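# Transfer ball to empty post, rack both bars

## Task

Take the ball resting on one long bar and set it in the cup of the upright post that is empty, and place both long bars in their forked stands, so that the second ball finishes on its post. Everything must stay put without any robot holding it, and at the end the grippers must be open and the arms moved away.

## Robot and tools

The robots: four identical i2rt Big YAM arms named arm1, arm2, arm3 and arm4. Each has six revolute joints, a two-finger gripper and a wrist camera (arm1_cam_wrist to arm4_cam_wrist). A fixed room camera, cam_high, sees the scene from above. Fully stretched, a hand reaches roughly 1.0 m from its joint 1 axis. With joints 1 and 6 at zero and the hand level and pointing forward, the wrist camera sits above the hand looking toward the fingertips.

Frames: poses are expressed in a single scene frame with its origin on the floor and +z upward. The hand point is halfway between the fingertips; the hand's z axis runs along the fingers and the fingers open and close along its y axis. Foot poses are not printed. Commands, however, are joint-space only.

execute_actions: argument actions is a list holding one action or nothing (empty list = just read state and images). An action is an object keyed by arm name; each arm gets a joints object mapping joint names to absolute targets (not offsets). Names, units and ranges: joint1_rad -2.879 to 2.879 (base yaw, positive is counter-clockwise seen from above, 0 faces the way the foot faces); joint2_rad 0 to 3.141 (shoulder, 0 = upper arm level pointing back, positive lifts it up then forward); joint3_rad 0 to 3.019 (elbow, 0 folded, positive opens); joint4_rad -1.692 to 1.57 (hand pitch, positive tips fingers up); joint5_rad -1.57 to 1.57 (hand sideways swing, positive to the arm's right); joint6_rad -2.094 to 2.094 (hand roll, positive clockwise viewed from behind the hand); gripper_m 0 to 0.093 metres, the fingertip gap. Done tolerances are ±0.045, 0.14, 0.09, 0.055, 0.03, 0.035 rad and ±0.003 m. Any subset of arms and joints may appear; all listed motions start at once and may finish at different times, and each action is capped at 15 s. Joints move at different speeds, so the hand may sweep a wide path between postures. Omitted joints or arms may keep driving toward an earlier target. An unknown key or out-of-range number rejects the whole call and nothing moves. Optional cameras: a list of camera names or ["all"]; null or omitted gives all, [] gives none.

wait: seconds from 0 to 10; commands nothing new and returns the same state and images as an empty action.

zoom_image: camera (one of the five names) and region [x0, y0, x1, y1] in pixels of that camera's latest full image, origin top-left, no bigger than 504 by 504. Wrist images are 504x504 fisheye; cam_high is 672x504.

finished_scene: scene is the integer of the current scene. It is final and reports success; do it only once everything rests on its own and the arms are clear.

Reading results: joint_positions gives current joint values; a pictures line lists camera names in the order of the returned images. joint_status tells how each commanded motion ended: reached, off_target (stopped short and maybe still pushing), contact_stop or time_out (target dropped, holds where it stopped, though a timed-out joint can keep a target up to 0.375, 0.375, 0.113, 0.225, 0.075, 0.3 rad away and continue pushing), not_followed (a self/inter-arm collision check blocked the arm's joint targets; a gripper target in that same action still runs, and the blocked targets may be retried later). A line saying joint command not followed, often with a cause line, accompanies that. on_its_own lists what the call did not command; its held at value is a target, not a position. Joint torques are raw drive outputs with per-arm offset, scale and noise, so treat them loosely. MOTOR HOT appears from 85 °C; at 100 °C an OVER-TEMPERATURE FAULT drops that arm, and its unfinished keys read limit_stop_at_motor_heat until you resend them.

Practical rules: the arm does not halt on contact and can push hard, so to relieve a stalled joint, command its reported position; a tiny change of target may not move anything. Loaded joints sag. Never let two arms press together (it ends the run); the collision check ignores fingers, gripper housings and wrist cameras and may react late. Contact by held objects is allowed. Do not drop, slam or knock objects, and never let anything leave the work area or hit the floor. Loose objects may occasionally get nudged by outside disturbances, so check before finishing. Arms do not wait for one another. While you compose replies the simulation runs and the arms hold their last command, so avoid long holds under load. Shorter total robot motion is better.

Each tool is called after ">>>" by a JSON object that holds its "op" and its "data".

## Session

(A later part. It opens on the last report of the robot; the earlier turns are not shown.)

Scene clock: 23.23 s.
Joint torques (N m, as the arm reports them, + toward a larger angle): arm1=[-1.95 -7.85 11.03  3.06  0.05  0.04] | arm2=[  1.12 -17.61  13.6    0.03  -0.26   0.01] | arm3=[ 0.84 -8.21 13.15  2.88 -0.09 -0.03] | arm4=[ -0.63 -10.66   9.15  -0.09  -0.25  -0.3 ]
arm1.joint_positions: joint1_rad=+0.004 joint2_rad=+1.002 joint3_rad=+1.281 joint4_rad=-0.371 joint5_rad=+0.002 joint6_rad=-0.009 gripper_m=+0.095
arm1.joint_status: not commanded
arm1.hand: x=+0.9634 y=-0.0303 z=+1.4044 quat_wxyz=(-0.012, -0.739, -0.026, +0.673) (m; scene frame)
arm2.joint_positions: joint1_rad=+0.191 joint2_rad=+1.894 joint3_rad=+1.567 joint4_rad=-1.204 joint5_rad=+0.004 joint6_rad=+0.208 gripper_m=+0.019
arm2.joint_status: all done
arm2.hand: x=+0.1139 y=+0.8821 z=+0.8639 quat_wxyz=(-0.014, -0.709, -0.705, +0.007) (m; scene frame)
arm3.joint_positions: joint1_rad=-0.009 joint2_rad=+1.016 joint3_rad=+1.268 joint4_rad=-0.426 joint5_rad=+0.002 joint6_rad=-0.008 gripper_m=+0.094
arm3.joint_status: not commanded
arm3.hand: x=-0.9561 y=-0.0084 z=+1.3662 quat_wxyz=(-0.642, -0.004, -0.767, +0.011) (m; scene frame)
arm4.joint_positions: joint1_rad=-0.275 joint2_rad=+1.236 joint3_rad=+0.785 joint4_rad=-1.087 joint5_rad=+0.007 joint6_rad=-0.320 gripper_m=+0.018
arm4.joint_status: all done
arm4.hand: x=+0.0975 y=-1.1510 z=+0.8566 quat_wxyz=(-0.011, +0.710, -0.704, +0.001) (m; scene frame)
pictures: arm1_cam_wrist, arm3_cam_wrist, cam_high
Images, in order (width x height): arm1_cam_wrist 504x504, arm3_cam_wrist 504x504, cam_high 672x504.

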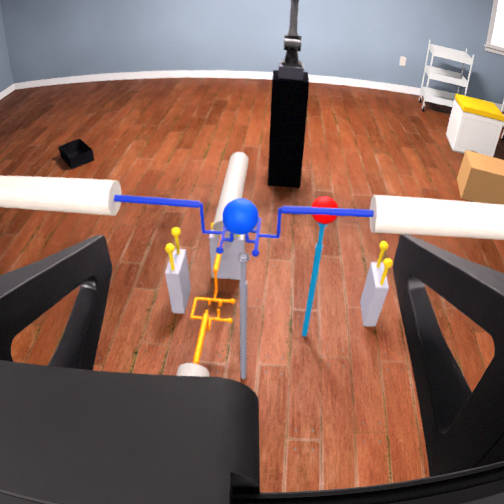

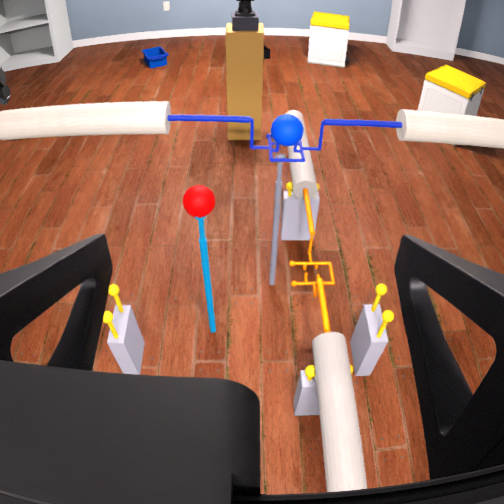

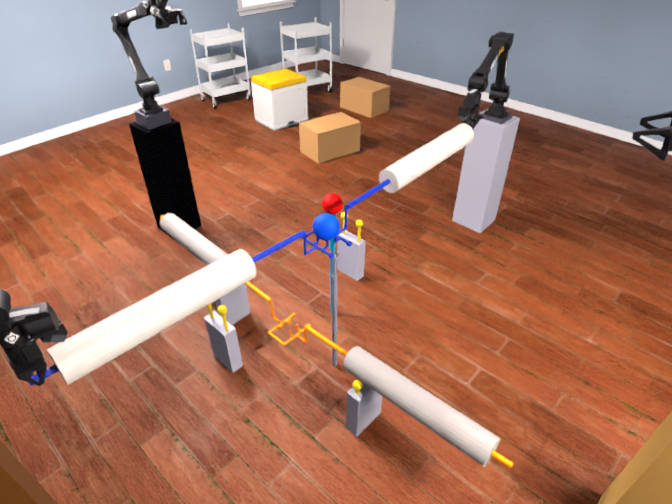

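>>> {"op": "execute_actions", "data": {"actions": [{"arm2":{"joints":{"joint1_rad":0.252,"joint2_rad":1.875,"joint3_rad":1.558,"joint4_rad":-1.165,"joint6_rad":0.265}},"arm4":{"joints":{"joint1_rad":-0.358,"joint2_rad":1.312,"joint3_rad":0.865,"joint4_rad":-1.033,"joint6_rad":-0.405}}}], "cameras": ["arm1_cam_wrist","arm3_cam_wrist","cam_high"]}}

>>> {"op": "zoom_image", "data": {"camera": "cam_high", "region": [270, 180, 400, 290]}}

>>> {"op": "zoom_image", "data": {"camera": "arm1_cam_wrist", "region": [185, 170, 305, 290]}}

>>> {"op": "zoom_image", "data": {"camera": "arm3_cam_wrist", "region": [220, 90, 340, 210]}}

Scene clock: 24.77 s.
Joint torques (N m, as the arm reports them, + toward a larger angle): arm1=[-2.02 -7.92 11.03  3.05  0.04  0.04] | arm2=[  0.55 -18.    10.72   0.64  -0.31   0.01] | arm3=[ 1.39 -8.13 13.22  3.03 -0.06 -0.05] | arm4=[ -0.81 -12.91  10.14   0.    -0.23  -0.26]
arm1.joint_positions: joint1_rad=+0.004 joint2_rad=+1.002 joint3_rad=+1.281 joint4_rad=-0.371 joint5_rad=+0.002 joint6_rad=-0.009 gripper_m=+0.095
arm1.joint_status: not commanded
arm1.hand: x=+0.9634 y=-0.0303 z=+1.4044 quat_wxyz=(-0.012, -0.739, -0.026, +0.673) (m; scene frame)
arm2.joint_positions: joint1_rad=+0.252 joint2_rad=+1.910 joint3_rad=+1.536 joint4_rad=-1.172 joint5_rad=+0.005 joint6_rad=+0.265 gripper_m=+0.019
arm2.joint_status: all done
arm2.hand: x=+0.1466 y=+0.8947 z=+0.8440 quat_wxyz=(-0.008, -0.708, -0.706, +0.002) (m; scene frame)
arm3.joint_positions: joint1_rad=-0.009 joint2_rad=+1.016 joint3_rad=+1.268 joint4_rad=-0.426 joint5_rad=+0.002 joint6_rad=-0.008 gripper_m=+0.094
arm3.joint_status: not commanded
arm3.hand: x=-0.9561 y=-0.0084 z=+1.3662 quat_wxyz=(-0.642, -0.004, -0.767, +0.011) (m; scene frame)
arm4.joint_positions: joint1_rad=-0.345 joint2_rad=+1.339 joint3_rad=+0.811 joint4_rad=-1.023 joint5_rad=+0.006 joint6_rad=-0.387 gripper_m=+0.018
arm4.joint_status: all done
arm4.hand: x=+0.1264 y=-1.1378 z=+0.8349 quat_wxyz=(-0.006, +0.709, -0.705, +0.004) (m; scene frame)
pictures: arm1_cam_wrist, arm3_cam_wrist, cam_high
Images, in order (width x height): arm1_cam_wrist 504x504, arm3_cam_wrist 504x504, cam_high 672x504.

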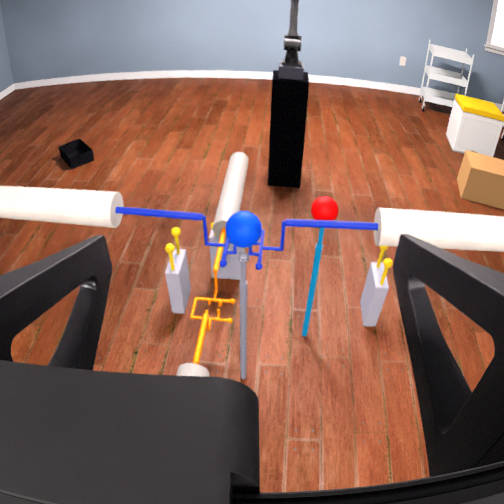

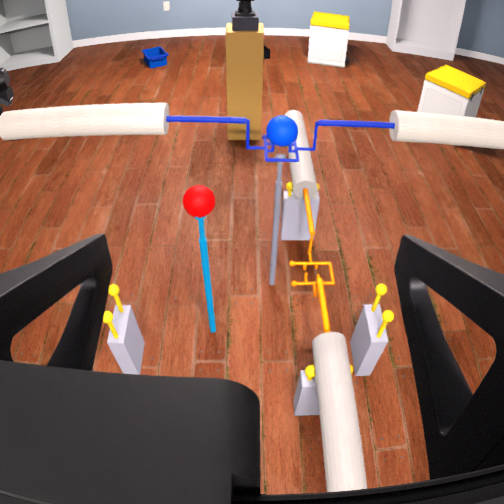

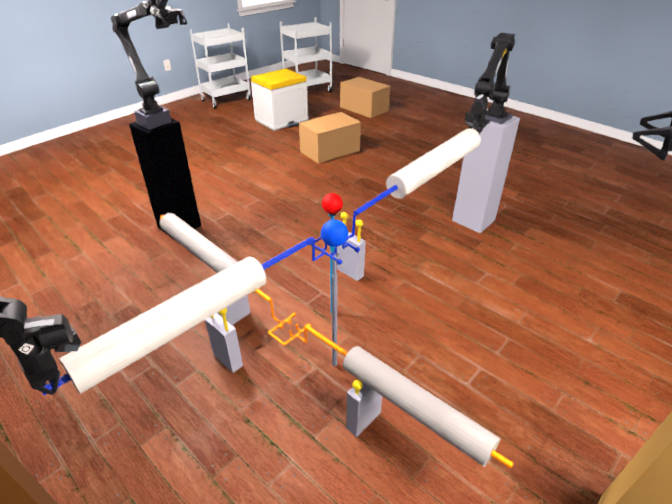

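Region (270, 180, 400, 290) of cam_high's 672x504 image, scaled by 3.877, with more detail than that image has; it fills the top 426 rows of this view, and the rest is white.

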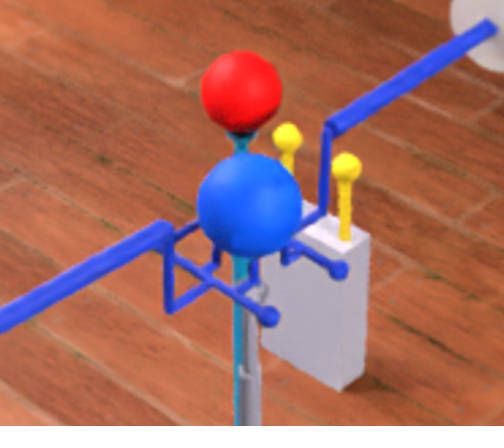

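Region (185, 170, 305, 290) of arm1_cam_wrist's 504x504 image, scaled by 4.200, with more detail than that image has.

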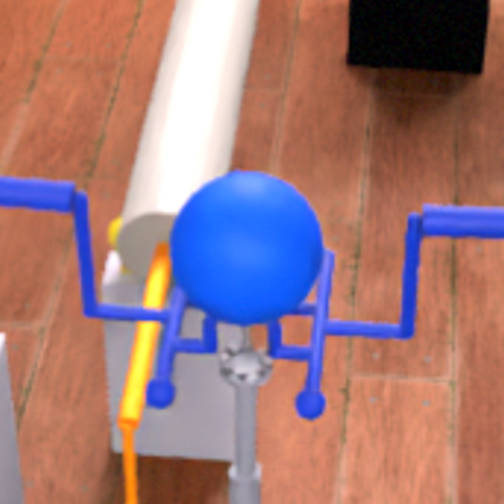

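Region (220, 90, 340, 210) of arm3_cam_wrist's 504x504 image, scaled by 4.200, with more detail than that image has.

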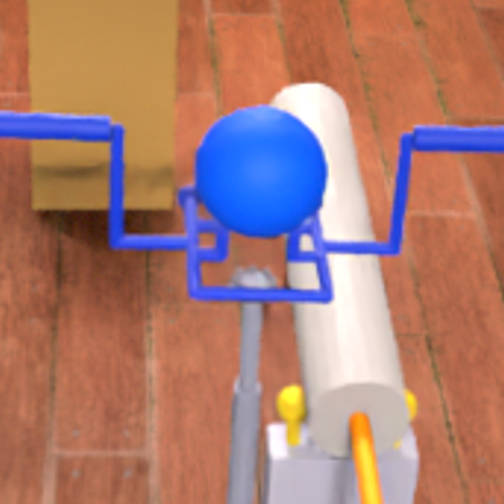

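>>> {"op": "execute_actions", "data": {"actions": [{"arm2":{"joints":{"joint2_rad":1.915,"joint3_rad":1.518,"joint4_rad":-1.085}},"arm4":{"joints":{"joint2_rad":1.375,"joint3_rad":0.793,"joint4_rad":-0.92}}}], "cameras": ["arm1_cam_wrist"]}}

>>> {"op": "execute_actions", "data": {"actions": [{"arm2":{"joints":{"joint2_rad":1.958,"joint3_rad":1.484,"joint4_rad":-1.006}},"arm4":{"joints":{"joint2_rad":1.447,"joint3_rad":0.75,"joint4_rad":-0.806}}}], "cameras": []}}

>>> {"op": "execute_actions", "data": {"actions": [{"arm2":{"joints":{"joint2_rad":2.008,"joint3_rad":1.458,"joint4_rad":-0.932}},"arm4":{"joints":{"joint2_rad":1.53,"joint3_rad":0.716,"joint4_rad":-0.69}}}], "cameras": ["arm1_cam_wrist","arm3_cam_wrist","cam_high"]}}

>>> {"op": "zoom_image", "data": {"camera": "arm1_cam_wrist", "region": [185, 200, 305, 320]}}

Scene clock: 26.20 s.
Joint torques (N m, as the arm reports them, + toward a larger angle): arm1=[-1.69 -7.79 11.02  3.02  0.06  0.03] | arm2=[  1.3  -18.73  10.58   0.58  -0.32   0.  ] | arm3=[ 0.48 -8.09 12.97  2.77 -0.07 -0.04] | arm4=[ -0.75 -13.54   7.53   0.67  -0.25  -0.24]
arm1.joint_positions: joint1_rad=+0.004 joint2_rad=+1.002 joint3_rad=+1.281 joint4_rad=-0.371 joint5_rad=+0.002 joint6_rad=-0.009 gripper_m=+0.095
arm1.joint_status: not commanded
arm1.hand: x=+0.9634 y=-0.0303 z=+1.4044 quat_wxyz=(-0.012, -0.739, -0.026, +0.673) (m; scene frame)
arm2.joint_positions: joint1_rad=+0.252 joint2_rad=+1.957 joint3_rad=+1.493 joint4_rad=-1.094 joint5_rad=+0.005 joint6_rad=+0.265 gripper_m=+0.019
arm2.joint_status: all done
arm2.hand: x=+0.1465 y=+0.8966 z=+0.8032 quat_wxyz=(-0.003, -0.708, -0.706, -0.001) (m; scene frame)
arm3.joint_positions: joint1_rad=-0.009 joint2_rad=+1.016 joint3_rad=+1.268 joint4_rad=-0.426 joint5_rad=+0.002 joint6_rad=-0.008 gripper_m=+0.094
arm3.joint_status: not commanded
arm3.hand: x=-0.9561 y=-0.0084 z=+1.3662 quat_wxyz=(-0.642, -0.004, -0.767, +0.011) (m; scene frame)
arm4.joint_positions: joint1_rad=-0.345 joint2_rad=+1.402 joint3_rad=+0.773 joint4_rad=-0.923 joint5_rad=+0.006 joint6_rad=-0.388 gripper_m=+0.018
arm4.joint_status: all done
arm4.hand: x=+0.1275 y=-1.1356 z=+0.8031 quat_wxyz=(-0.005, +0.709, -0.705, +0.004) (m; scene frame)
pictures: arm1_cam_wrist
Images, in order (width x height): arm1_cam_wrist 504x504.

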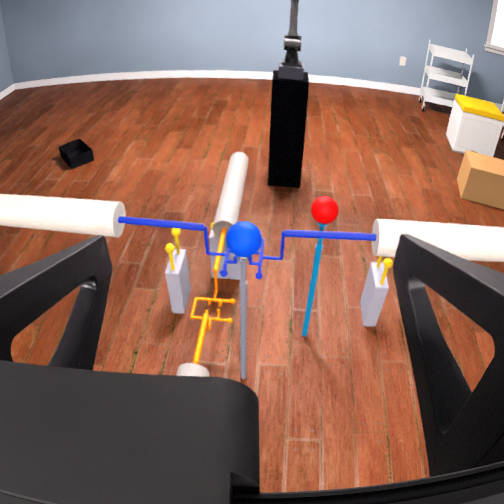

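Scene clock: 27.00 s.
Joint torques (N m, as the arm reports them, + toward a larger angle): arm1=[-1.78 -7.7  11.04  3.08  0.07  0.04] | arm2=[  0.68 -17.54  10.13   1.03  -0.3    0.  ] | arm3=[ 1.29 -7.36 12.92  2.87 -0.1  -0.02] | arm4=[ -0.32 -13.45   6.57   0.79  -0.22  -0.24]
arm1.joint_positions: joint1_rad=+0.004 joint2_rad=+1.002 joint3_rad=+1.281 joint4_rad=-0.371 joint5_rad=+0.002 joint6_rad=-0.009 gripper_m=+0.095
arm1.joint_status: not commanded
arm1.hand: x=+0.9634 y=-0.0303 z=+1.4044 quat_wxyz=(-0.012, -0.739, -0.026, +0.673) (m; scene frame)
arm2.joint_positions: joint1_rad=+0.252 joint2_rad=+1.988 joint3_rad=+1.461 joint4_rad=-1.026 joint5_rad=+0.005 joint6_rad=+0.265 gripper_m=+0.019
arm2.joint_status: all done
arm2.hand: x=+0.1466 y=+0.8971 z=+0.7758 quat_wxyz=(-0.005, -0.708, -0.706, +0.000) (m; scene frame)
arm3.joint_positions: joint1_rad=-0.009 joint2_rad=+1.016 joint3_rad=+1.268 joint4_rad=-0.426 joint5_rad=+0.002 joint6_rad=-0.008 gripper_m=+0.094
arm3.joint_status: not commanded
arm3.hand: x=-0.9561 y=-0.0084 z=+1.3662 quat_wxyz=(-0.642, -0.004, -0.767, +0.011) (m; scene frame)
arm4.joint_positions: joint1_rad=-0.345 joint2_rad=+1.469 joint3_rad=+0.735 joint4_rad=-0.813 joint5_rad=+0.006 joint6_rad=-0.388 gripper_m=+0.018
arm4.joint_status: all done
arm4.hand: x=+0.1281 y=-1.1347 z=+0.7708 quat_wxyz=(-0.007, +0.709, -0.705, +0.003) (m; scene frame)
pictures: none
No camera images: the call's "cameras" was empty. Leave "cameras" out to get every camera's image.

Scene clock: 27.83 s.
Joint torques (N m, as the arm reports them, + toward a larger angle): arm1=[-1.92 -7.87 11.05  3.04  0.04  0.05] | arm2=[  1.32 -17.68   9.75   0.98  -0.32   0.  ] | arm3=[ 0.44 -7.53 13.22  2.68 -0.16 -0.03] | arm4=[ -0.47 -13.91   5.91   0.75  -0.25  -0.25]
arm1.joint_positions: joint1_rad=+0.004 joint2_rad=+1.002 joint3_rad=+1.281 joint4_rad=-0.371 joint5_rad=+0.002 joint6_rad=-0.009 gripper_m=+0.095
arm1.joint_status: not commanded
arm1.hand: x=+0.9634 y=-0.0303 z=+1.4044 quat_wxyz=(-0.012, -0.739, -0.026, +0.673) (m; scene frame)
arm2.joint_positions: joint1_rad=+0.252 joint2_rad=+2.042 joint3_rad=+1.436 joint4_rad=-0.949 joint5_rad=+0.005 joint6_rad=+0.265 gripper_m=+0.019
arm2.joint_status: all done
arm2.hand: x=+0.1469 y=+0.8974 z=+0.7382 quat_wxyz=(-0.004, -0.708, -0.706, +0.000) (m; scene frame)
arm3.joint_positions: joint1_rad=-0.009 joint2_rad=+1.016 joint3_rad=+1.268 joint4_rad=-0.426 joint5_rad=+0.002 joint6_rad=-0.008 gripper_m=+0.094
arm3.joint_status: not commanded
arm3.hand: x=-0.9561 y=-0.0084 z=+1.3662 quat_wxyz=(-0.642, -0.004, -0.767, +0.011) (m; scene frame)
arm4.joint_positions: joint1_rad=-0.345 joint2_rad=+1.553 joint3_rad=+0.703 joint4_rad=-0.696 joint5_rad=+0.006 joint6_rad=-0.388 gripper_m=+0.018
arm4.joint_status: all done
arm4.hand: x=+0.1284 y=-1.1346 z=+0.7357 quat_wxyz=(-0.008, +0.709, -0.705, +0.004) (m; scene frame)
pictures: arm1_cam_wrist, arm3_cam_wrist, cam_high
Images, in order (width x height): arm1_cam_wrist 504x504, arm3_cam_wrist 504x504, cam_high 672x504.

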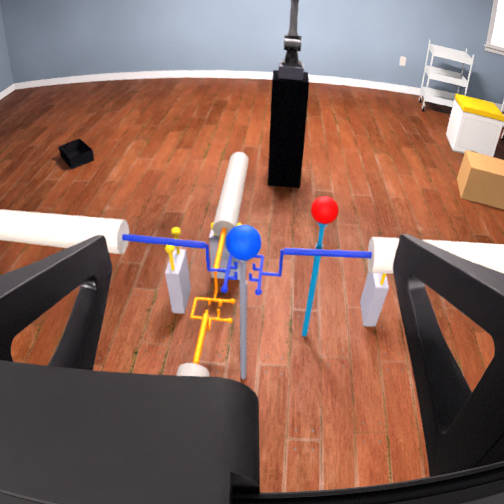

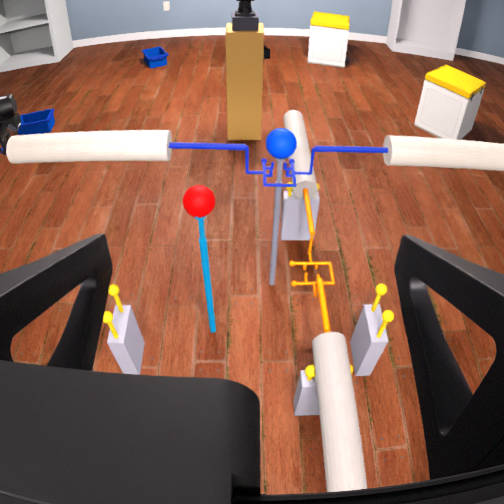

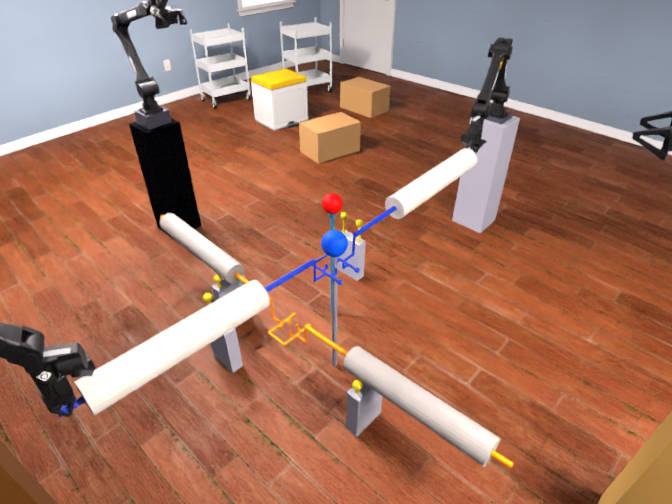

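Region (185, 200, 305, 320) of arm1_cam_wrist's 504x504 image, scaled by 4.200, with more detail than that image has.

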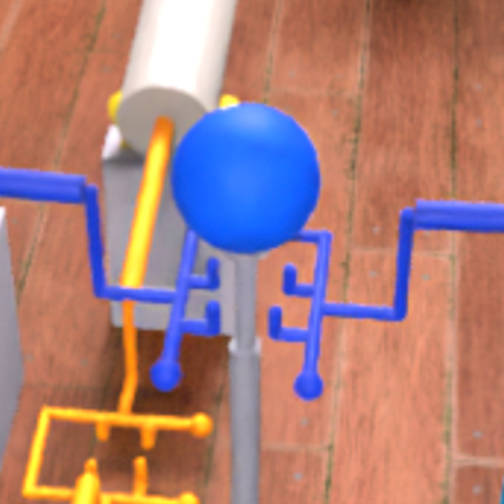

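>>> {"op": "execute_actions", "data": {"actions": [{"arm2":{"joints":{"joint1_rad":0.132,"joint2_rad":1.965,"joint3_rad":1.406,"joint4_rad":-0.91,"joint6_rad":0.133}},"arm4":{"joints":{"joint1_rad":-0.15,"joint2_rad":1.49,"joint3_rad":0.666,"joint6_rad":-0.178}}}], "cameras": []}}

>>> {"op": "execute_actions", "data": {"actions": [{"arm2":{"joints":{"joint1_rad":0.003,"joint2_rad":1.955,"joint3_rad":1.387,"joint6_rad":0.004}},"arm4":{"joints":{"joint1_rad":0.07,"joint2_rad":1.48,"joint3_rad":0.652,"joint6_rad":0.042}}}], "cameras": ["cam_high"]}}

>>> {"op": "execute_actions", "data": {"actions": [{"arm2":{"joints":{"joint2_rad":1.875,"joint3_rad":1.485,"joint4_rad":-1.1}},"arm4":{"joints":{"joint2_rad":1.322,"joint3_rad":0.768,"joint4_rad":-0.953}}}], "cameras": []}}

>>> {"op": "execute_actions", "data": {"actions": [{"arm2":{"joints":{"joint2_rad":1.8,"joint3_rad":1.59,"joint4_rad":-1.266}},"arm4":{"joints":{"joint2_rad":1.213,"joint3_rad":0.89,"joint4_rad":-1.175}}}], "cameras": ["cam_high"]}}

>>> {"op": "execute_actions", "data": {"actions": [{"arm2":{"joints":{"joint1_rad":-0.255,"joint2_rad":1.84,"joint3_rad":1.66,"joint4_rad":-1.285,"joint6_rad":-0.255}},"arm4":{"joints":{"joint1_rad":0.488,"joint2_rad":1.298,"joint3_rad":0.972,"joint4_rad":-1.155,"joint6_rad":0.455}}}], "cameras": []}}

>>> {"op": "execute_actions", "data": {"actions": [{"arm2":{"joints":{"joint1_rad":-0.436,"joint2_rad":1.965,"joint3_rad":1.86,"joint4_rad":-1.355,"joint6_rad":-0.437}},"arm4":{"joints":{"joint1_rad":0.765,"joint2_rad":1.45,"joint3_rad":1.132,"joint4_rad":-1.165,"joint6_rad":0.735}}}]}}

Scene clock: 30.23 s.
Joint torques (N m, as the arm reports them, + toward a larger angle): arm1=[-1.98 -7.71 11.01  3.08  0.06  0.04] | arm2=[  1.32 -19.28   9.54   0.44  -0.37  -0.01] | arm3=[ 1.25 -8.2  12.98  3.05 -0.17  0.04] | arm4=[  0.34 -13.28   6.22   0.48  -0.16   0.21]
arm1.joint_positions: joint1_rad=+0.004 joint2_rad=+1.002 joint3_rad=+1.281 joint4_rad=-0.371 joint5_rad=+0.002 joint6_rad=-0.009 gripper_m=+0.095
arm1.joint_status: not commanded
arm1.hand: x=+0.9634 y=-0.0303 z=+1.4044 quat_wxyz=(-0.012, -0.739, -0.026, +0.673) (m; scene frame)
arm2.joint_positions: joint1_rad=+0.124 joint2_rad=+2.027 joint3_rad=+1.384 joint4_rad=-0.914 joint5_rad=+0.006 joint6_rad=+0.133 gripper_m=+0.019
arm2.joint_status: all done
arm2.hand: x=+0.0739 y=+0.8963 z=+0.7296 quat_wxyz=(-0.003, -0.706, -0.708, +0.000) (m; scene frame)
arm3.joint_positions: joint1_rad=-0.009 joint2_rad=+1.016 joint3_rad=+1.268 joint4_rad=-0.426 joint5_rad=+0.002 joint6_rad=-0.008 gripper_m=+0.094
arm3.joint_status: not commanded
arm3.hand: x=-0.9561 y=-0.0084 z=+1.3662 quat_wxyz=(-0.642, -0.004, -0.767, +0.011) (m; scene frame)
arm4.joint_positions: joint1_rad=-0.153 joint2_rad=+1.515 joint3_rad=+0.648 joint4_rad=-0.689 joint5_rad=+0.004 joint6_rad=-0.199 gripper_m=+0.018
arm4.joint_status: all done
arm4.hand: x=+0.0612 y=-1.1372 z=+0.7335 quat_wxyz=(-0.002, +0.710, -0.704, +0.003) (m; scene frame)
pictures: none
No camera images: the call's "cameras" was empty. Leave "cameras" out to get every camera's image.

Scene clock: 31.37 s.
Joint torques (N m, as the arm reports them, + toward a larger angle): arm1=[-1.8  -7.84 11.    3.04  0.06  0.05] | arm2=[  1.16 -19.57   9.35   0.48  -0.31   0.04] | arm3=[ 0.95 -7.77 13.11  2.97 -0.12 -0.01] | arm4=[  0.35 -13.08   5.74   0.52  -0.03   0.24]
arm1.joint_positions: joint1_rad=+0.004 joint2_rad=+1.002 joint3_rad=+1.281 joint4_rad=-0.371 joint5_rad=+0.002 joint6_rad=-0.009 gripper_m=+0.095
arm1.joint_status: not commanded
arm1.hand: x=+0.9634 y=-0.0303 z=+1.4044 quat_wxyz=(-0.012, -0.739, -0.026, +0.673) (m; scene frame)
arm2.joint_positions: joint1_rad=-0.003 joint2_rad=+2.016 joint3_rad=+1.368 joint4_rad=-0.914 joint5_rad=+0.005 joint6_rad=+0.004 gripper_m=+0.019
arm2.joint_status: all done
arm2.hand: x=+0.0028 y=+0.8976 z=+0.7301 quat_wxyz=(+0.000, -0.706, -0.708, -0.001) (m; scene frame)
arm3.joint_positions: joint1_rad=-0.009 joint2_rad=+1.016 joint3_rad=+1.268 joint4_rad=-0.426 joint5_rad=+0.002 joint6_rad=-0.008 gripper_m=+0.094
arm3.joint_status: not commanded
arm3.hand: x=-0.9561 y=-0.0084 z=+1.3662 quat_wxyz=(-0.642, -0.004, -0.767, +0.011) (m; scene frame)
arm4.joint_positions: joint1_rad=+0.067 joint2_rad=+1.510 joint3_rad=+0.637 joint4_rad=-0.689 joint5_rad=+0.002 joint6_rad=+0.020 gripper_m=+0.018
arm4.joint_status: all done
arm4.hand: x=-0.0087 y=-1.1364 z=+0.7323 quat_wxyz=(+0.001, +0.711, -0.703, +0.003) (m; scene frame)
pictures: cam_high
Images, in order (width x height): cam_high 672x504.

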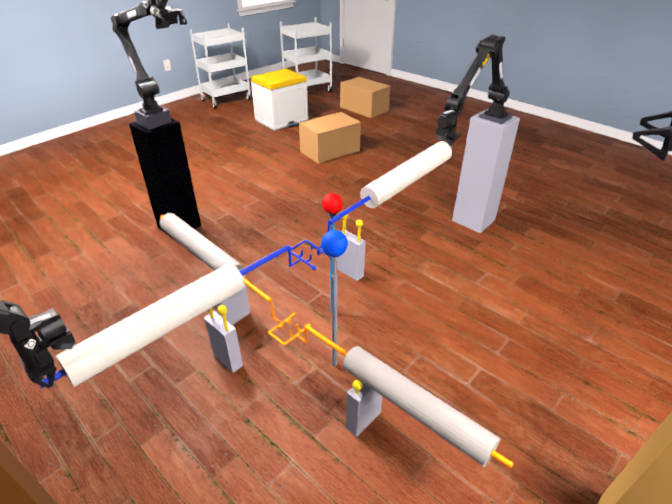

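Scene clock: 32.37 s.
Joint torques (N m, as the arm reports them, + toward a larger angle): arm1=[-2.02 -7.74 11.02  3.02  0.06  0.04] | arm2=[  1.3  -17.1   13.2   -0.2   -0.29   0.04] | arm3=[ 1.25 -8.38 13.28  2.98 -0.1  -0.07] | arm4=[  0.63 -10.7    9.93   0.04  -0.02   0.22]
arm1.joint_positions: joint1_rad=+0.004 joint2_rad=+1.002 joint3_rad=+1.281 joint4_rad=-0.371 joint5_rad=+0.002 joint6_rad=-0.009 gripper_m=+0.095
arm1.joint_status: not commanded
arm1.hand: x=+0.9634 y=-0.0303 z=+1.4044 quat_wxyz=(-0.012, -0.739, -0.026, +0.673) (m; scene frame)
arm2.joint_positions: joint1_rad=-0.003 joint2_rad=+1.907 joint3_rad=+1.430 joint4_rad=-1.082 joint5_rad=+0.005 joint6_rad=+0.004 gripper_m=+0.019
arm2.joint_status: all done
arm2.hand: x=+0.0023 y=+0.8967 z=+0.8075 quat_wxyz=(-0.001, -0.706, -0.708, -0.001) (m; scene frame)
arm3.joint_positions: joint1_rad=-0.009 joint2_rad=+1.016 joint3_rad=+1.268 joint4_rad=-0.426 joint5_rad=+0.002 joint6_rad=-0.008 gripper_m=+0.094
arm3.joint_status: not commanded
arm3.hand: x=-0.9561 y=-0.0084 z=+1.3662 quat_wxyz=(-0.642, -0.004, -0.767, +0.011) (m; scene frame)
arm4.joint_positions: joint1_rad=+0.067 joint2_rad=+1.333 joint3_rad=+0.712 joint4_rad=-0.942 joint5_rad=+0.002 joint6_rad=+0.020 gripper_m=+0.018
arm4.joint_status: all done
arm4.hand: x=-0.0087 y=-1.1382 z=+0.8048 quat_wxyz=(+0.001, +0.711, -0.703, +0.003) (m; scene frame)
pictures: none
No camera images: the call's "cameras" was empty. Leave "cameras" out to get every camera's image.

Scene clock: 33.47 s.
Joint torques (N m, as the arm reports them, + toward a larger angle): arm1=[-1.9  -7.76 11.04  3.02  0.06  0.06] | arm2=[  1.51 -16.87  14.32  -0.03  -0.29   0.01] | arm3=[ 1.17 -8.24 13.07  2.98 -0.11 -0.06] | arm4=[  0.44 -10.09  11.32   0.13  -0.03   0.21]
arm1.joint_positions: joint1_rad=+0.004 joint2_rad=+1.002 joint3_rad=+1.281 joint4_rad=-0.371 joint5_rad=+0.002 joint6_rad=-0.009 gripper_m=+0.095
arm1.joint_status: not commanded
arm1.hand: x=+0.9634 y=-0.0303 z=+1.4044 quat_wxyz=(-0.012, -0.739, -0.026, +0.673) (m; scene frame)
arm2.joint_positions: joint1_rad=-0.003 joint2_rad=+1.833 joint3_rad=+1.526 joint4_rad=-1.252 joint5_rad=+0.005 joint6_rad=+0.004 gripper_m=+0.019
arm2.joint_status: all done
arm2.hand: x=+0.0018 y=+0.8963 z=+0.8804 quat_wxyz=(-0.001, -0.706, -0.708, -0.001) (m; scene frame)
arm3.joint_positions: joint1_rad=-0.009 joint2_rad=+1.016 joint3_rad=+1.268 joint4_rad=-0.426 joint5_rad=+0.002 joint6_rad=-0.008 gripper_m=+0.094
arm3.joint_status: not commanded
arm3.hand: x=-0.9561 y=-0.0084 z=+1.3662 quat_wxyz=(-0.642, -0.004, -0.767, +0.011) (m; scene frame)
arm4.joint_positions: joint1_rad=+0.067 joint2_rad=+1.223 joint3_rad=+0.825 joint4_rad=-1.168 joint5_rad=+0.002 joint6_rad=+0.020 gripper_m=+0.018
arm4.joint_status: all done
arm4.hand: x=-0.0087 y=-1.1389 z=+0.8739 quat_wxyz=(+0.003, +0.711, -0.703, +0.005) (m; scene frame)
pictures: cam_high
Images, in order (width x height): cam_high 672x504.

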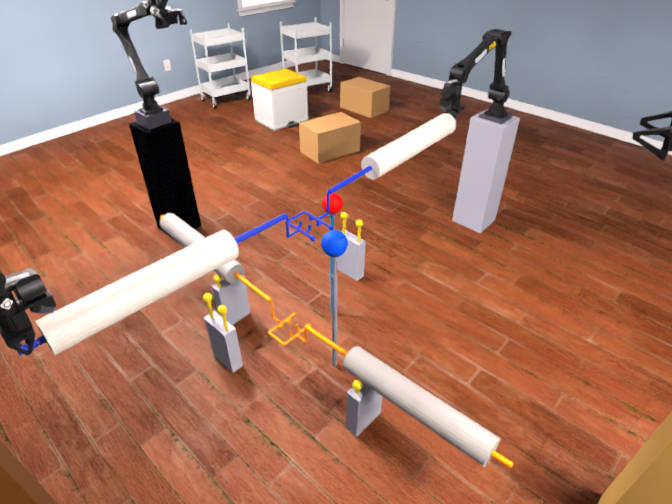

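Scene clock: 34.73 s.
Joint torques (N m, as the arm reports them, + toward a larger angle): arm1=[-1.98 -7.79 11.03  3.05  0.06  0.02] | arm2=[  1.09 -16.87  14.56   0.58  -0.24   0.04] | arm3=[ 1.5  -7.91 13.2   3.02 -0.17 -0.05] | arm4=[  0.81 -12.58  10.7    1.08   0.27   0.27]
arm1.joint_positions: joint1_rad=+0.004 joint2_rad=+1.002 joint3_rad=+1.281 joint4_rad=-0.371 joint5_rad=+0.002 joint6_rad=-0.009 gripper_m=+0.095
arm1.joint_status: not commanded
arm1.hand: x=+0.9634 y=-0.0303 z=+1.4044 quat_wxyz=(-0.012, -0.739, -0.026, +0.673) (m; scene frame)
arm2.joint_positions: joint1_rad=-0.262 joint2_rad=+1.865 joint3_rad=+1.595 joint4_rad=-1.292 joint5_rad=+0.003 joint6_rad=-0.259 gripper_m=+0.019
arm2.joint_status: all done
arm2.hand: x=-0.1428 y=+0.8997 z=+0.8881 quat_wxyz=(+0.000, -0.704, -0.710, -0.002) (m; scene frame)
arm3.joint_positions: joint1_rad=-0.009 joint2_rad=+1.016 joint3_rad=+1.268 joint4_rad=-0.426 joint5_rad=+0.002 joint6_rad=-0.008 gripper_m=+0.094
arm3.joint_status: not commanded
arm3.hand: x=-0.9561 y=-0.0084 z=+1.3662 quat_wxyz=(-0.642, -0.004, -0.767, +0.011) (m; scene frame)
arm4.joint_positions: joint1_rad=+0.482 joint2_rad=+1.316 joint3_rad=+0.916 joint4_rad=-1.167 joint5_rad=-0.004 joint6_rad=+0.429 gripper_m=+0.018
arm4.joint_status: all done
arm4.hand: x=-0.1488 y=-1.1374 z=+0.8775 quat_wxyz=(+0.006, +0.713, -0.701, +0.003) (m; scene frame)
pictures: none
No camera images: the call's "cameras" was empty. Leave "cameras" out to get every camera's image.

Scene clock: 36.00 s.
Joint torques (N m, as the arm reports them, + toward a larger angle): arm1=[-2.14 -7.87 11.02  3.06  0.04  0.05] | arm2=[  2.19 -19.21  15.07   0.44  -0.23   0.12] | arm3=[ 1.11 -7.65 13.    2.74 -0.11  0.02] | arm4=[  0.32 -16.6   10.45   0.86   0.5    0.25]
arm1.joint_positions: joint1_rad=+0.004 joint2_rad=+1.002 joint3_rad=+1.281 joint4_rad=-0.371 joint5_rad=+0.002 joint6_rad=-0.009 gripper_m=+0.095
arm1.joint_status: not commanded
arm1.hand: x=+0.9634 y=-0.0303 z=+1.4044 quat_wxyz=(-0.012, -0.739, -0.026, +0.673) (m; scene frame)
arm2.joint_positions: joint1_rad=-0.452 joint2_rad=+2.010 joint3_rad=+1.790 joint4_rad=-1.358 joint5_rad=+0.002 joint6_rad=-0.448 gripper_m=+0.019
arm2.joint_status: all done
arm2.hand: x=-0.2645 y=+0.8929 z=+0.8770 quat_wxyz=(+0.004, -0.705, -0.709, -0.009) (m; scene frame)
arm3.joint_positions: joint1_rad=-0.009 joint2_rad=+1.016 joint3_rad=+1.268 joint4_rad=-0.426 joint5_rad=+0.002 joint6_rad=-0.008 gripper_m=+0.094
arm3.joint_status: not commanded
arm3.hand: x=-0.9561 y=-0.0084 z=+1.3662 quat_wxyz=(-0.642, -0.004, -0.767, +0.011) (m; scene frame)
arm4.joint_positions: joint1_rad=+0.767 joint2_rad=+1.480 joint3_rad=+1.078 joint4_rad=-1.175 joint5_rad=-0.011 joint6_rad=+0.712 gripper_m=+0.018
arm4.joint_status: all done
arm4.hand: x=-0.2713 y=-1.1474 z=+0.8768 quat_wxyz=(+0.010, +0.713, -0.701, +0.008) (m; scene frame)
pictures: arm1_cam_wrist, arm2_cam_wrist, arm3_cam_wrist, arm4_cam_wrist, cam_high
Images, in order (width x height): arm1_cam_wrist 504x504, arm2_cam_wrist 504x504, arm3_cam_wrist 504x504, arm4_cam_wrist 504x504, cam_high 672x504.

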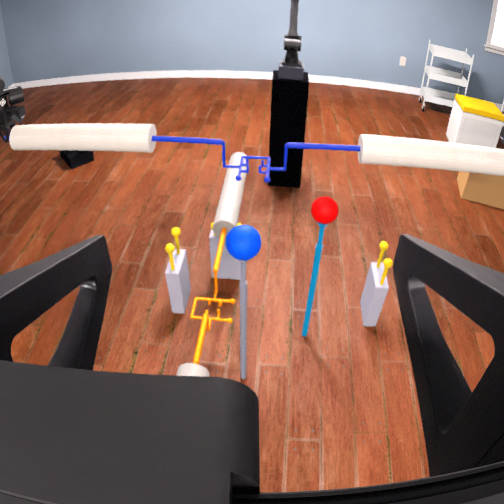

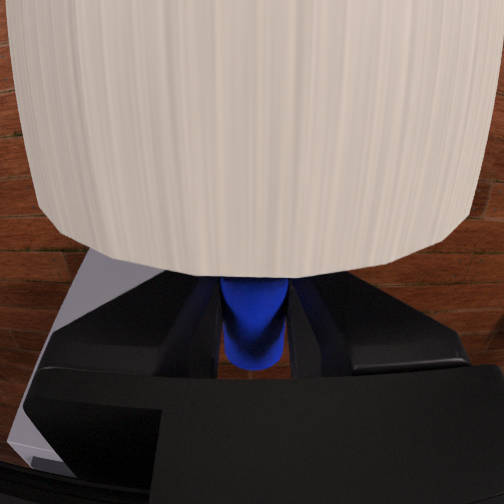

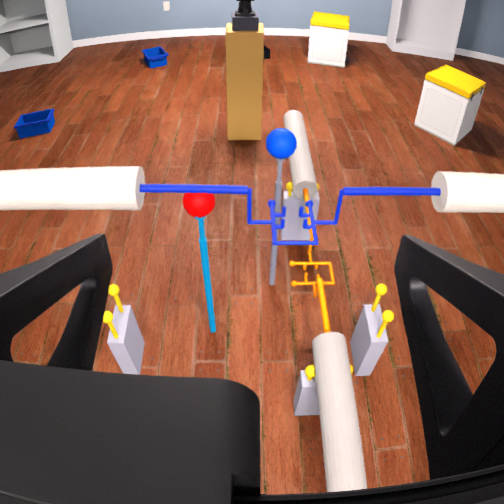

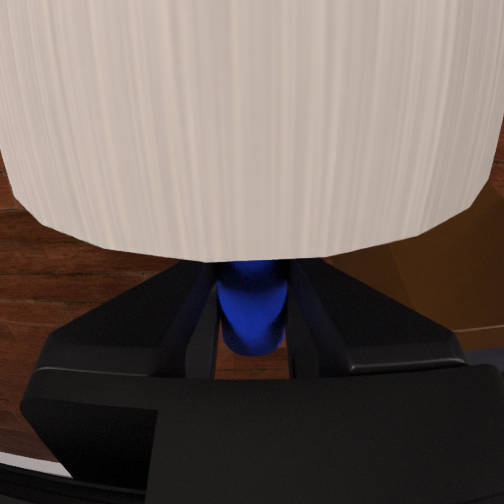

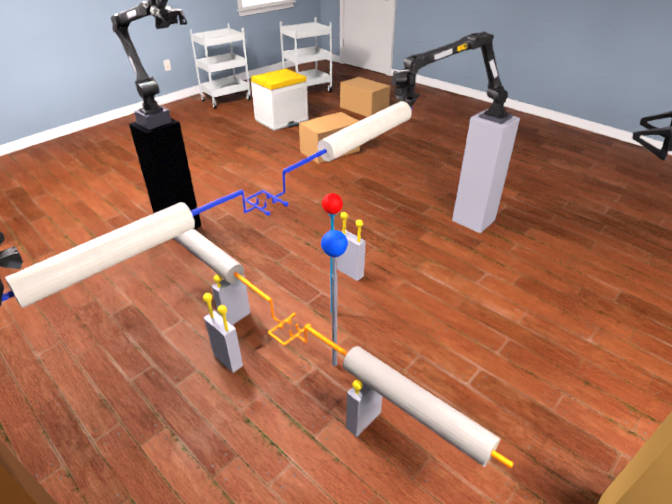

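>>> {"op": "execute_actions", "data": {"actions": [{"arm2":{"joints":{"joint1_rad":-0.487,"joint2_rad":1.815,"joint3_rad":1.595,"joint4_rad":-1.255,"joint6_rad":-0.483}},"arm4":{"joints":{"joint1_rad":0.686,"joint2_rad":1.55,"joint3_rad":1.255,"joint4_rad":-1.185,"joint6_rad":0.635}}}], "cameras": []}}

>>> {"op": "execute_actions", "data": {"actions": [{"arm2":{"joints":{"joint1_rad":-0.541,"joint2_rad":1.72,"joint3_rad":1.358,"joint4_rad":-1.115,"joint6_rad":-0.538}},"arm4":{"joints":{"joint1_rad":0.614,"joint2_rad":1.695,"joint3_rad":1.362,"joint4_rad":-1.135,"joint6_rad":0.565}}}], "cameras": []}}

>>> {"op": "execute_actions", "data": {"actions": [{"arm2":{"joints":{"joint2_rad":1.861,"joint3_rad":1.249,"joint4_rad":-0.871}},"arm4":{"joints":{"joint2_rad":1.84,"joint3_rad":1.222,"joint4_rad":-0.888}}}], "cameras": []}}

>>> {"op": "execute_actions", "data": {"actions": [{"arm2":{"joints":{"joint2_rad":2.044,"joint3_rad":1.207,"joint4_rad":-0.652}},"arm4":{"joints":{"joint2_rad":2.03,"joint3_rad":1.18,"joint4_rad":-0.663}}}], "cameras": []}}

>>> {"op": "execute_actions", "data": {"actions": [{"arm2":{"joints":{"joint2_rad":2.268,"joint3_rad":1.255,"joint4_rad":-0.465}},"arm4":{"joints":{"joint2_rad":2.255,"joint3_rad":1.226,"joint4_rad":-0.475}}}], "cameras": []}}

>>> {"op": "execute_actions", "data": {"actions": [{"arm2":{"joints":{"joint2_rad":2.495,"joint3_rad":1.35,"joint4_rad":-0.345}},"arm4":{"joints":{"joint2_rad":2.48,"joint3_rad":1.315,"joint4_rad":-0.345}}}], "cameras": ["cam_high","arm3_cam_wrist"]}}

Scene clock: 37.83 s.
Joint torques (N m, as the arm reports them, + toward a larger angle): arm1=[-2.12 -7.8  11.06  3.07  0.06  0.04] | arm2=[  0.9  -17.71  10.72   0.71  -0.07   0.04] | arm3=[ 2.27 -7.9  13.26  2.86 -0.08 -0.04] | arm4=[  0.37 -18.    10.96   0.48   0.24  -0.11]
arm1.joint_positions: joint1_rad=+0.004 joint2_rad=+1.002 joint3_rad=+1.281 joint4_rad=-0.371 joint5_rad=+0.002 joint6_rad=-0.009 gripper_m=+0.095
arm1.joint_status: not commanded
arm1.hand: x=+0.9634 y=-0.0303 z=+1.4044 quat_wxyz=(-0.012, -0.739, -0.026, +0.673) (m; scene frame)
arm2.joint_positions: joint1_rad=-0.491 joint2_rad=+1.860 joint3_rad=+1.575 joint4_rad=-1.269 joint5_rad=+0.000 joint6_rad=-0.486 gripper_m=+0.019
arm2.joint_status: all done
arm2.hand: x=-0.2628 y=+0.9476 z=+0.8831 quat_wxyz=(-0.001, -0.705, -0.709, +0.002) (m; scene frame)
arm3.joint_positions: joint1_rad=-0.009 joint2_rad=+1.016 joint3_rad=+1.268 joint4_rad=-0.426 joint5_rad=+0.002 joint6_rad=-0.008 gripper_m=+0.094
arm3.joint_status: not commanded
arm3.hand: x=-0.9561 y=-0.0084 z=+1.3662 quat_wxyz=(-0.642, -0.004, -0.767, +0.011) (m; scene frame)
arm4.joint_positions: joint1_rad=+0.693 joint2_rad=+1.575 joint3_rad=+1.195 joint4_rad=-1.184 joint5_rad=-0.003 joint6_rad=+0.640 gripper_m=+0.018
arm4.joint_status: all done
arm4.hand: x=-0.2734 y=-1.0937 z=+0.8787 quat_wxyz=(+0.006, +0.713, -0.701, +0.002) (m; scene frame)
pictures: none
No camera images: the call's "cameras" was empty. Leave "cameras" out to get every camera's image.

Scene clock: 38.73 s.
Joint torques (N m, as the arm reports them, + toward a larger angle): arm1=[-1.9  -7.71 11.01  3.07  0.06  0.04] | arm2=[  0.89 -17.15  10.55   0.83   0.04   0.01] | arm3=[ 0.53 -7.43 12.91  3.3  -0.12 -0.04] | arm4=[  0.25 -21.73  11.16   0.36   0.1   -0.05]
arm1.joint_positions: joint1_rad=+0.004 joint2_rad=+1.002 joint3_rad=+1.281 joint4_rad=-0.371 joint5_rad=+0.002 joint6_rad=-0.009 gripper_m=+0.095
arm1.joint_status: not commanded
arm1.hand: x=+0.9634 y=-0.0303 z=+1.4044 quat_wxyz=(-0.012, -0.739, -0.026, +0.673) (m; scene frame)
arm2.joint_positions: joint1_rad=-0.542 joint2_rad=+1.769 joint3_rad=+1.337 joint4_rad=-1.129 joint5_rad=-0.003 joint6_rad=-0.538 gripper_m=+0.019
arm2.joint_status: all done
arm2.hand: x=-0.2603 y=+1.0078 z=+0.8454 quat_wxyz=(-0.001, -0.705, -0.709, -0.002) (m; scene frame)
arm3.joint_positions: joint1_rad=-0.009 joint2_rad=+1.016 joint3_rad=+1.268 joint4_rad=-0.426 joint5_rad=+0.002 joint6_rad=-0.008 gripper_m=+0.094
arm3.joint_status: not commanded
arm3.hand: x=-0.9561 y=-0.0084 z=+1.3662 quat_wxyz=(-0.642, -0.004, -0.767, +0.011) (m; scene frame)
arm4.joint_positions: joint1_rad=+0.619 joint2_rad=+1.733 joint3_rad=+1.299 joint4_rad=-1.133 joint5_rad=-0.001 joint6_rad=+0.567 gripper_m=+0.018
arm4.joint_status: all done
arm4.hand: x=-0.2734 y=-1.0329 z=+0.8436 quat_wxyz=(+0.005, +0.712, -0.702, +0.003) (m; scene frame)
pictures: none
No camera images: the call's "cameras" was empty. Leave "cameras" out to get every camera's image.

Scene clock: 39.83 s.
Joint torques (N m, as the arm reports them, + toward a larger angle): arm1=[-1.99 -7.73 10.98  3.1   0.05  0.05] | arm2=[  0.89 -17.32   9.19   0.66   0.16  -0.03] | arm3=[ 0.96 -6.87 12.95  3.1  -0.09 -0.03] | arm4=[ -0.2  -23.25   6.84   0.41   0.1   -0.05]
arm1.joint_positions: joint1_rad=+0.004 joint2_rad=+1.002 joint3_rad=+1.281 joint4_rad=-0.371 joint5_rad=+0.002 joint6_rad=-0.009 gripper_m=+0.095
arm1.joint_status: not commanded
arm1.hand: x=+0.9634 y=-0.0303 z=+1.4044 quat_wxyz=(-0.012, -0.739, -0.026, +0.673) (m; scene frame)
arm2.joint_positions: joint1_rad=-0.540 joint2_rad=+1.911 joint3_rad=+1.230 joint4_rad=-0.880 joint5_rad=-0.004 joint6_rad=-0.535 gripper_m=+0.019
arm2.joint_status: all done
arm2.hand: x=-0.2578 y=+1.0088 z=+0.7414 quat_wxyz=(-0.002, -0.705, -0.709, -0.002) (m; scene frame)
arm3.joint_positions: joint1_rad=-0.009 joint2_rad=+1.016 joint3_rad=+1.268 joint4_rad=-0.426 joint5_rad=+0.002 joint6_rad=-0.008 gripper_m=+0.094
arm3.joint_status: not commanded
arm3.hand: x=-0.9561 y=-0.0084 z=+1.3662 quat_wxyz=(-0.642, -0.004, -0.767, +0.011) (m; scene frame)
arm4.joint_positions: joint1_rad=+0.619 joint2_rad=+1.885 joint3_rad=+1.205 joint4_rad=-0.886 joint5_rad=+0.000 joint6_rad=+0.567 gripper_m=+0.018
arm4.joint_status: all done
arm4.hand: x=-0.2756 y=-1.0308 z=+0.7403 quat_wxyz=(+0.004, +0.712, -0.702, +0.002) (m; scene frame)
pictures: none
No camera images: the call's "cameras" was empty. Leave "cameras" out to get every camera's image.

Scene clock: 40.83 s.
Joint torques (N m, as the arm reports them, + toward a larger angle): arm1=[-1.98 -7.77 11.01  3.09  0.05  0.04] | arm2=[ -0.41 -17.95   7.14   0.51   0.11  -0.05] | arm3=[ 1.04 -8.75 13.12  2.68 -0.06  0.01] | arm4=[  0.45 -24.25   5.14   0.2    0.12  -0.08]
arm1.joint_positions: joint1_rad=+0.004 joint2_rad=+1.002 joint3_rad=+1.281 joint4_rad=-0.371 joint5_rad=+0.002 joint6_rad=-0.009 gripper_m=+0.095
arm1.joint_status: not commanded
arm1.hand: x=+0.9634 y=-0.0303 z=+1.4044 quat_wxyz=(-0.012, -0.739, -0.026, +0.673) (m; scene frame)
arm2.joint_positions: joint1_rad=-0.538 joint2_rad=+2.093 joint3_rad=+1.196 joint4_rad=-0.657 joint5_rad=-0.004 joint6_rad=-0.533 gripper_m=+0.019
arm2.joint_status: all done
arm2.hand: x=-0.2568 y=+1.0089 z=+0.6434 quat_wxyz=(-0.003, -0.705, -0.709, +0.001) (m; scene frame)
arm3.joint_positions: joint1_rad=-0.009 joint2_rad=+1.016 joint3_rad=+1.268 joint4_rad=-0.426 joint5_rad=+0.002 joint6_rad=-0.008 gripper_m=+0.094
arm3.joint_status: not commanded
arm3.hand: x=-0.9561 y=-0.0084 z=+1.3662 quat_wxyz=(-0.642, -0.004, -0.767, +0.011) (m; scene frame)
arm4.joint_positions: joint1_rad=+0.617 joint2_rad=+2.075 joint3_rad=+1.172 joint4_rad=-0.659 joint5_rad=-0.001 joint6_rad=+0.566 gripper_m=+0.018
arm4.joint_status: all done
arm4.hand: x=-0.2755 y=-1.0309 z=+0.6399 quat_wxyz=(+0.004, +0.712, -0.702, +0.001) (m; scene frame)
pictures: none
No camera images: the call's "cameras" was empty. Leave "cameras" out to get every camera's image.

Scene clock: 41.83 s.
Joint torques (N m, as the arm reports them, + toward a larger angle): arm1=[-1.83 -7.72 11.01  3.05  0.05  0.04] | arm2=[  0.16 -17.93   6.95   0.41   0.17  -0.03] | arm3=[ 0.87 -8.36 13.3   2.78 -0.13 -0.05] | arm4=[  0.25 -25.21   4.79   0.29   0.08  -0.05]
arm1.joint_positions: joint1_rad=+0.004 joint2_rad=+1.002 joint3_rad=+1.281 joint4_rad=-0.371 joint5_rad=+0.002 joint6_rad=-0.009 gripper_m=+0.095
arm1.joint_status: not commanded
arm1.hand: x=+0.9634 y=-0.0303 z=+1.4044 quat_wxyz=(-0.012, -0.739, -0.026, +0.673) (m; scene frame)
arm2.joint_positions: joint1_rad=-0.536 joint2_rad=+2.311 joint3_rad=+1.230 joint4_rad=-0.467 joint5_rad=-0.005 joint6_rad=-0.532 gripper_m=+0.019
arm2.joint_status: all done
arm2.hand: x=-0.2553 y=+1.0091 z=+0.5440 quat_wxyz=(-0.004, -0.705, -0.709, +0.004) (m; scene frame)
arm3.joint_positions: joint1_rad=-0.009 joint2_rad=+1.016 joint3_rad=+1.268 joint4_rad=-0.426 joint5_rad=+0.002 joint6_rad=-0.008 gripper_m=+0.094
arm3.joint_status: not commanded
arm3.hand: x=-0.9561 y=-0.0084 z=+1.3662 quat_wxyz=(-0.642, -0.004, -0.767, +0.011) (m; scene frame)
arm4.joint_positions: joint1_rad=+0.615 joint2_rad=+2.296 joint3_rad=+1.208 joint4_rad=-0.469 joint5_rad=+0.000 joint6_rad=+0.565 gripper_m=+0.018
arm4.joint_status: all done
arm4.hand: x=-0.2754 y=-1.0304 z=+0.5413 quat_wxyz=(+0.003, +0.712, -0.702, -0.002) (m; scene frame)
pictures: none
No camera images: the call's "cameras" was empty. Leave "cameras" out to get every camera's image.

Scene clock: 42.87 s.
Joint torques (N m, as the arm reports them, + toward a larger angle): arm1=[-2.1  -7.75 11.01  3.02  0.05  0.04] | arm2=[ -0.7  -18.62   5.3    0.58   0.13  -0.01] | arm3=[ 0.97 -7.29 13.12  3.02 -0.15  0.  ] | arm4=[  0.28 -25.27   3.49   0.46   0.09  -0.01]
arm1.joint_positions: joint1_rad=+0.004 joint2_rad=+1.002 joint3_rad=+1.281 joint4_rad=-0.371 joint5_rad=+0.002 joint6_rad=-0.009 gripper_m=+0.095
arm1.joint_status: not commanded
arm1.hand: x=+0.9634 y=-0.0303 z=+1.4044 quat_wxyz=(-0.012, -0.739, -0.026, +0.673) (m; scene frame)
arm2.joint_positions: joint1_rad=-0.536 joint2_rad=+2.531 joint3_rad=+1.332 joint4_rad=-0.350 joint5_rad=-0.005 joint6_rad=-0.533 gripper_m=+0.019
arm2.joint_status: all done
arm2.hand: x=-0.2561 y=+1.0077 z=+0.4529 quat_wxyz=(-0.004, -0.705, -0.709, +0.004) (m; scene frame)
arm3.joint_positions: joint1_rad=-0.009 joint2_rad=+1.016 joint3_rad=+1.268 joint4_rad=-0.426 joint5_rad=+0.002 joint6_rad=-0.008 gripper_m=+0.094
arm3.joint_status: not commanded
arm3.hand: x=-0.9561 y=-0.0084 z=+1.3662 quat_wxyz=(-0.642, -0.004, -0.767, +0.011) (m; scene frame)
arm4.joint_positions: joint1_rad=+0.615 joint2_rad=+2.517 joint3_rad=+1.303 joint4_rad=-0.343 joint5_rad=+0.000 joint6_rad=+0.565 gripper_m=+0.018
arm4.joint_status: all done
arm4.hand: x=-0.2758 y=-1.0309 z=+0.4496 quat_wxyz=(+0.003, +0.712, -0.702, -0.001) (m; scene frame)
pictures: arm3_cam_wrist, cam_high
Images, in order (width x height): arm3_cam_wrist 504x504, cam_high 672x504.

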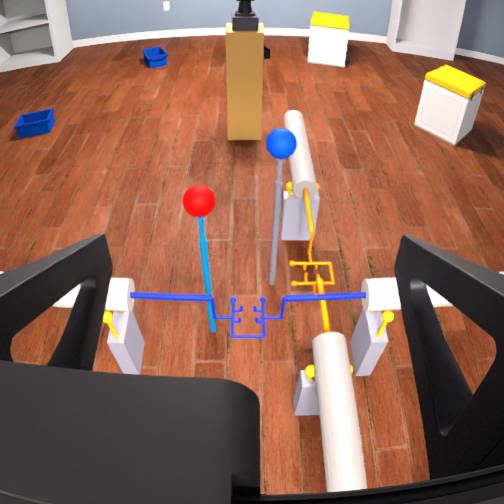

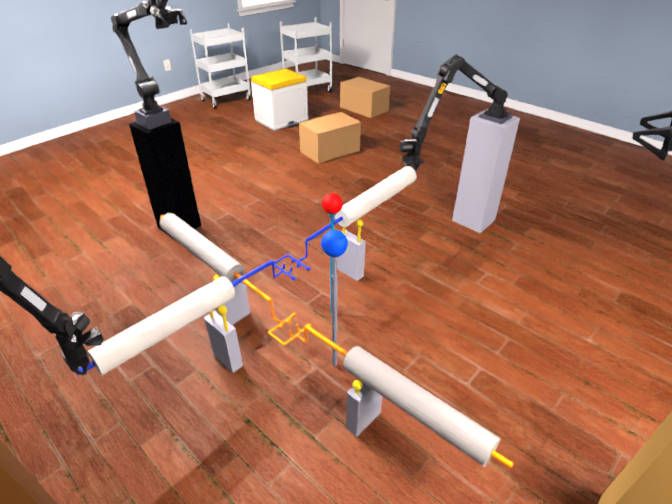

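>>> {"op": "execute_actions", "data": {"actions": [{"arm2":{"joints":{"joint2_rad":2.535,"joint3_rad":1.36}}}], "cameras": []}}

>>> {"op": "execute_actions", "data": {"actions": [{"arm2":{"joints":{"gripper_m":0.09}},"arm4":{"joints":{"gripper_m":0.09}}}], "cameras": []}}

>>> {"op": "execute_actions", "data": {"actions": [{"arm2":{"joints":{"joint2_rad":2.1,"joint3_rad":1.13,"joint4_rad":-0.65}},"arm4":{"joints":{"joint2_rad":2.07,"joint3_rad":1.1,"joint4_rad":-0.65}}}], "cameras": ["cam_high"]}}

>>> {"op": "finished_scene", "data": {"scene": 2}}

Scene clock: 43.93 s.
Joint torques (N m, as the arm reports them, + toward a larger angle): arm1=[-1.8  -7.78 11.02  3.05  0.06  0.03] | arm2=[  0.24 -15.97   5.76   0.6    0.11  -0.03] | arm3=[ 1.43 -7.43 12.93  2.92 -0.09  0.03] | arm4=[  0.13 -25.53   3.4    0.42   0.07  -0.04]
arm1.joint_positions: joint1_rad=+0.004 joint2_rad=+1.002 joint3_rad=+1.281 joint4_rad=-0.371 joint5_rad=+0.002 joint6_rad=-0.009 gripper_m=+0.095
arm1.joint_status: not commanded
arm1.hand: x=+0.9634 y=-0.0303 z=+1.4044 quat_wxyz=(-0.012, -0.739, -0.026, +0.673) (m; scene frame)
arm2.joint_positions: joint1_rad=-0.536 joint2_rad=+2.540 joint3_rad=+1.337 joint4_rad=-0.350 joint5_rad=-0.005 joint6_rad=-0.532 gripper_m=+0.019
arm2.joint_status: all done
arm2.hand: x=-0.2556 y=+1.0087 z=+0.4493 quat_wxyz=(-0.003, -0.705, -0.709, +0.002) (m; scene frame)
arm3.joint_positions: joint1_rad=-0.009 joint2_rad=+1.016 joint3_rad=+1.268 joint4_rad=-0.426 joint5_rad=+0.002 joint6_rad=-0.008 gripper_m=+0.094
arm3.joint_status: not commanded
arm3.hand: x=-0.9561 y=-0.0084 z=+1.3662 quat_wxyz=(-0.642, -0.004, -0.767, +0.011) (m; scene frame)
arm4.joint_positions: joint1_rad=+0.615 joint2_rad=+2.517 joint3_rad=+1.303 joint4_rad=-0.343 joint5_rad=+0.001 joint6_rad=+0.565 gripper_m=+0.018
arm4.joint_status: not commanded
arm4.hand: x=-0.2758 y=-1.0307 z=+0.4498 quat_wxyz=(+0.003, +0.712, -0.702, -0.002) (m; scene frame)
pictures: none
No camera images: the call's "cameras" was empty. Leave "cameras" out to get every camera's image.

Scene clock: 44.70 s.
Joint torques (N m, as the arm reports them, + toward a larger angle): arm1=[-2.   -7.81 10.99  3.05  0.05  0.04] | arm2=[  0.19 -15.67   5.76   0.52   0.1   -0.08] | arm3=[ 0.24 -8.15 13.07  3.15 -0.17 -0.04] | arm4=[  0.62 -23.51   3.6    0.52  -0.01  -0.04]
arm1.joint_positions: joint1_rad=+0.004 joint2_rad=+1.002 joint3_rad=+1.281 joint4_rad=-0.371 joint5_rad=+0.002 joint6_rad=-0.009 gripper_m=+0.095
arm1.joint_status: not commanded
arm1.hand: x=+0.9634 y=-0.0303 z=+1.4044 quat_wxyz=(-0.012, -0.739, -0.026, +0.673) (m; scene frame)
arm2.joint_positions: joint1_rad=-0.536 joint2_rad=+2.540 joint3_rad=+1.338 joint4_rad=-0.350 joint5_rad=-0.004 joint6_rad=-0.532 gripper_m=+0.090
arm2.joint_status: all done
arm2.hand: x=-0.2559 y=+1.0084 z=+0.4494 quat_wxyz=(-0.003, -0.705, -0.709, +0.002) (m; scene frame)
arm3.joint_positions: joint1_rad=-0.009 joint2_rad=+1.016 joint3_rad=+1.268 joint4_rad=-0.426 joint5_rad=+0.002 joint6_rad=-0.008 gripper_m=+0.094
arm3.joint_status: not commanded
arm3.hand: x=-0.9561 y=-0.0084 z=+1.3662 quat_wxyz=(-0.642, -0.004, -0.767, +0.011) (m; scene frame)
arm4.joint_positions: joint1_rad=+0.615 joint2_rad=+2.494 joint3_rad=+1.303 joint4_rad=-0.343 joint5_rad=+0.003 joint6_rad=+0.565 gripper_m=+0.090
arm4.joint_status: all done
arm4.hand: x=-0.2808 y=-1.0223 z=+0.4606 quat_wxyz=(+0.000, +0.712, -0.702, -0.012) (m; scene frame)
pictures: none
No camera images: the call's "cameras" was empty. Leave "cameras" out to get every camera's image.

Scene clock: 46.07 s.
Joint torques (N m, as the arm reports them, + toward a larger angle): arm1=[-2.   -7.8  11.02  3.05  0.05  0.04] | arm2=[ -0.21 -13.36   6.44  -0.2    0.1   -0.07] | arm3=[ 1.42 -7.72 13.35  3.   -0.08 -0.06] | arm4=[  0.52 -18.19   4.89  -0.01  -0.01  -0.04]
arm1.joint_positions: joint1_rad=+0.004 joint2_rad=+1.002 joint3_rad=+1.281 joint4_rad=-0.371 joint5_rad=+0.002 joint6_rad=-0.009 gripper_m=+0.095
arm1.joint_status: not commanded
arm1.hand: x=+0.9634 y=-0.0303 z=+1.4044 quat_wxyz=(-0.012, -0.739, -0.026, +0.673) (m; scene frame)
arm2.joint_positions: joint1_rad=-0.536 joint2_rad=+2.091 joint3_rad=+1.120 joint4_rad=-0.634 joint5_rad=-0.004 joint6_rad=-0.532 gripper_m=+0.090
arm2.joint_status: all done
arm2.hand: x=-0.2380 y=+1.0395 z=+0.6278 quat_wxyz=(+0.004, -0.705, -0.709, -0.023) (m; scene frame)
arm3.joint_positions: joint1_rad=-0.009 joint2_rad=+1.016 joint3_rad=+1.268 joint4_rad=-0.426 joint5_rad=+0.002 joint6_rad=-0.008 gripper_m=+0.094
arm3.joint_status: not commanded
arm3.hand: x=-0.9561 y=-0.0084 z=+1.3662 quat_wxyz=(-0.642, -0.004, -0.767, +0.011) (m; scene frame)
arm4.joint_positions: joint1_rad=+0.615 joint2_rad=+2.061 joint3_rad=+1.090 joint4_rad=-0.643 joint5_rad=+0.003 joint6_rad=+0.565 gripper_m=+0.090
arm4.joint_status: all done
arm4.hand: x=-0.2534 y=-1.0620 z=+0.6285 quat_wxyz=(+0.008, +0.712, -0.702, +0.027) (m; scene frame)
pictures: cam_high
Images, in order (width x height): cam_high 672x504.

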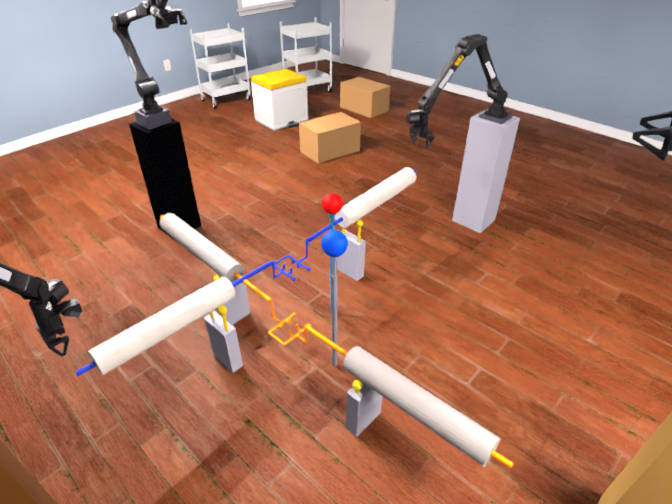

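The scene is finished: the task was done.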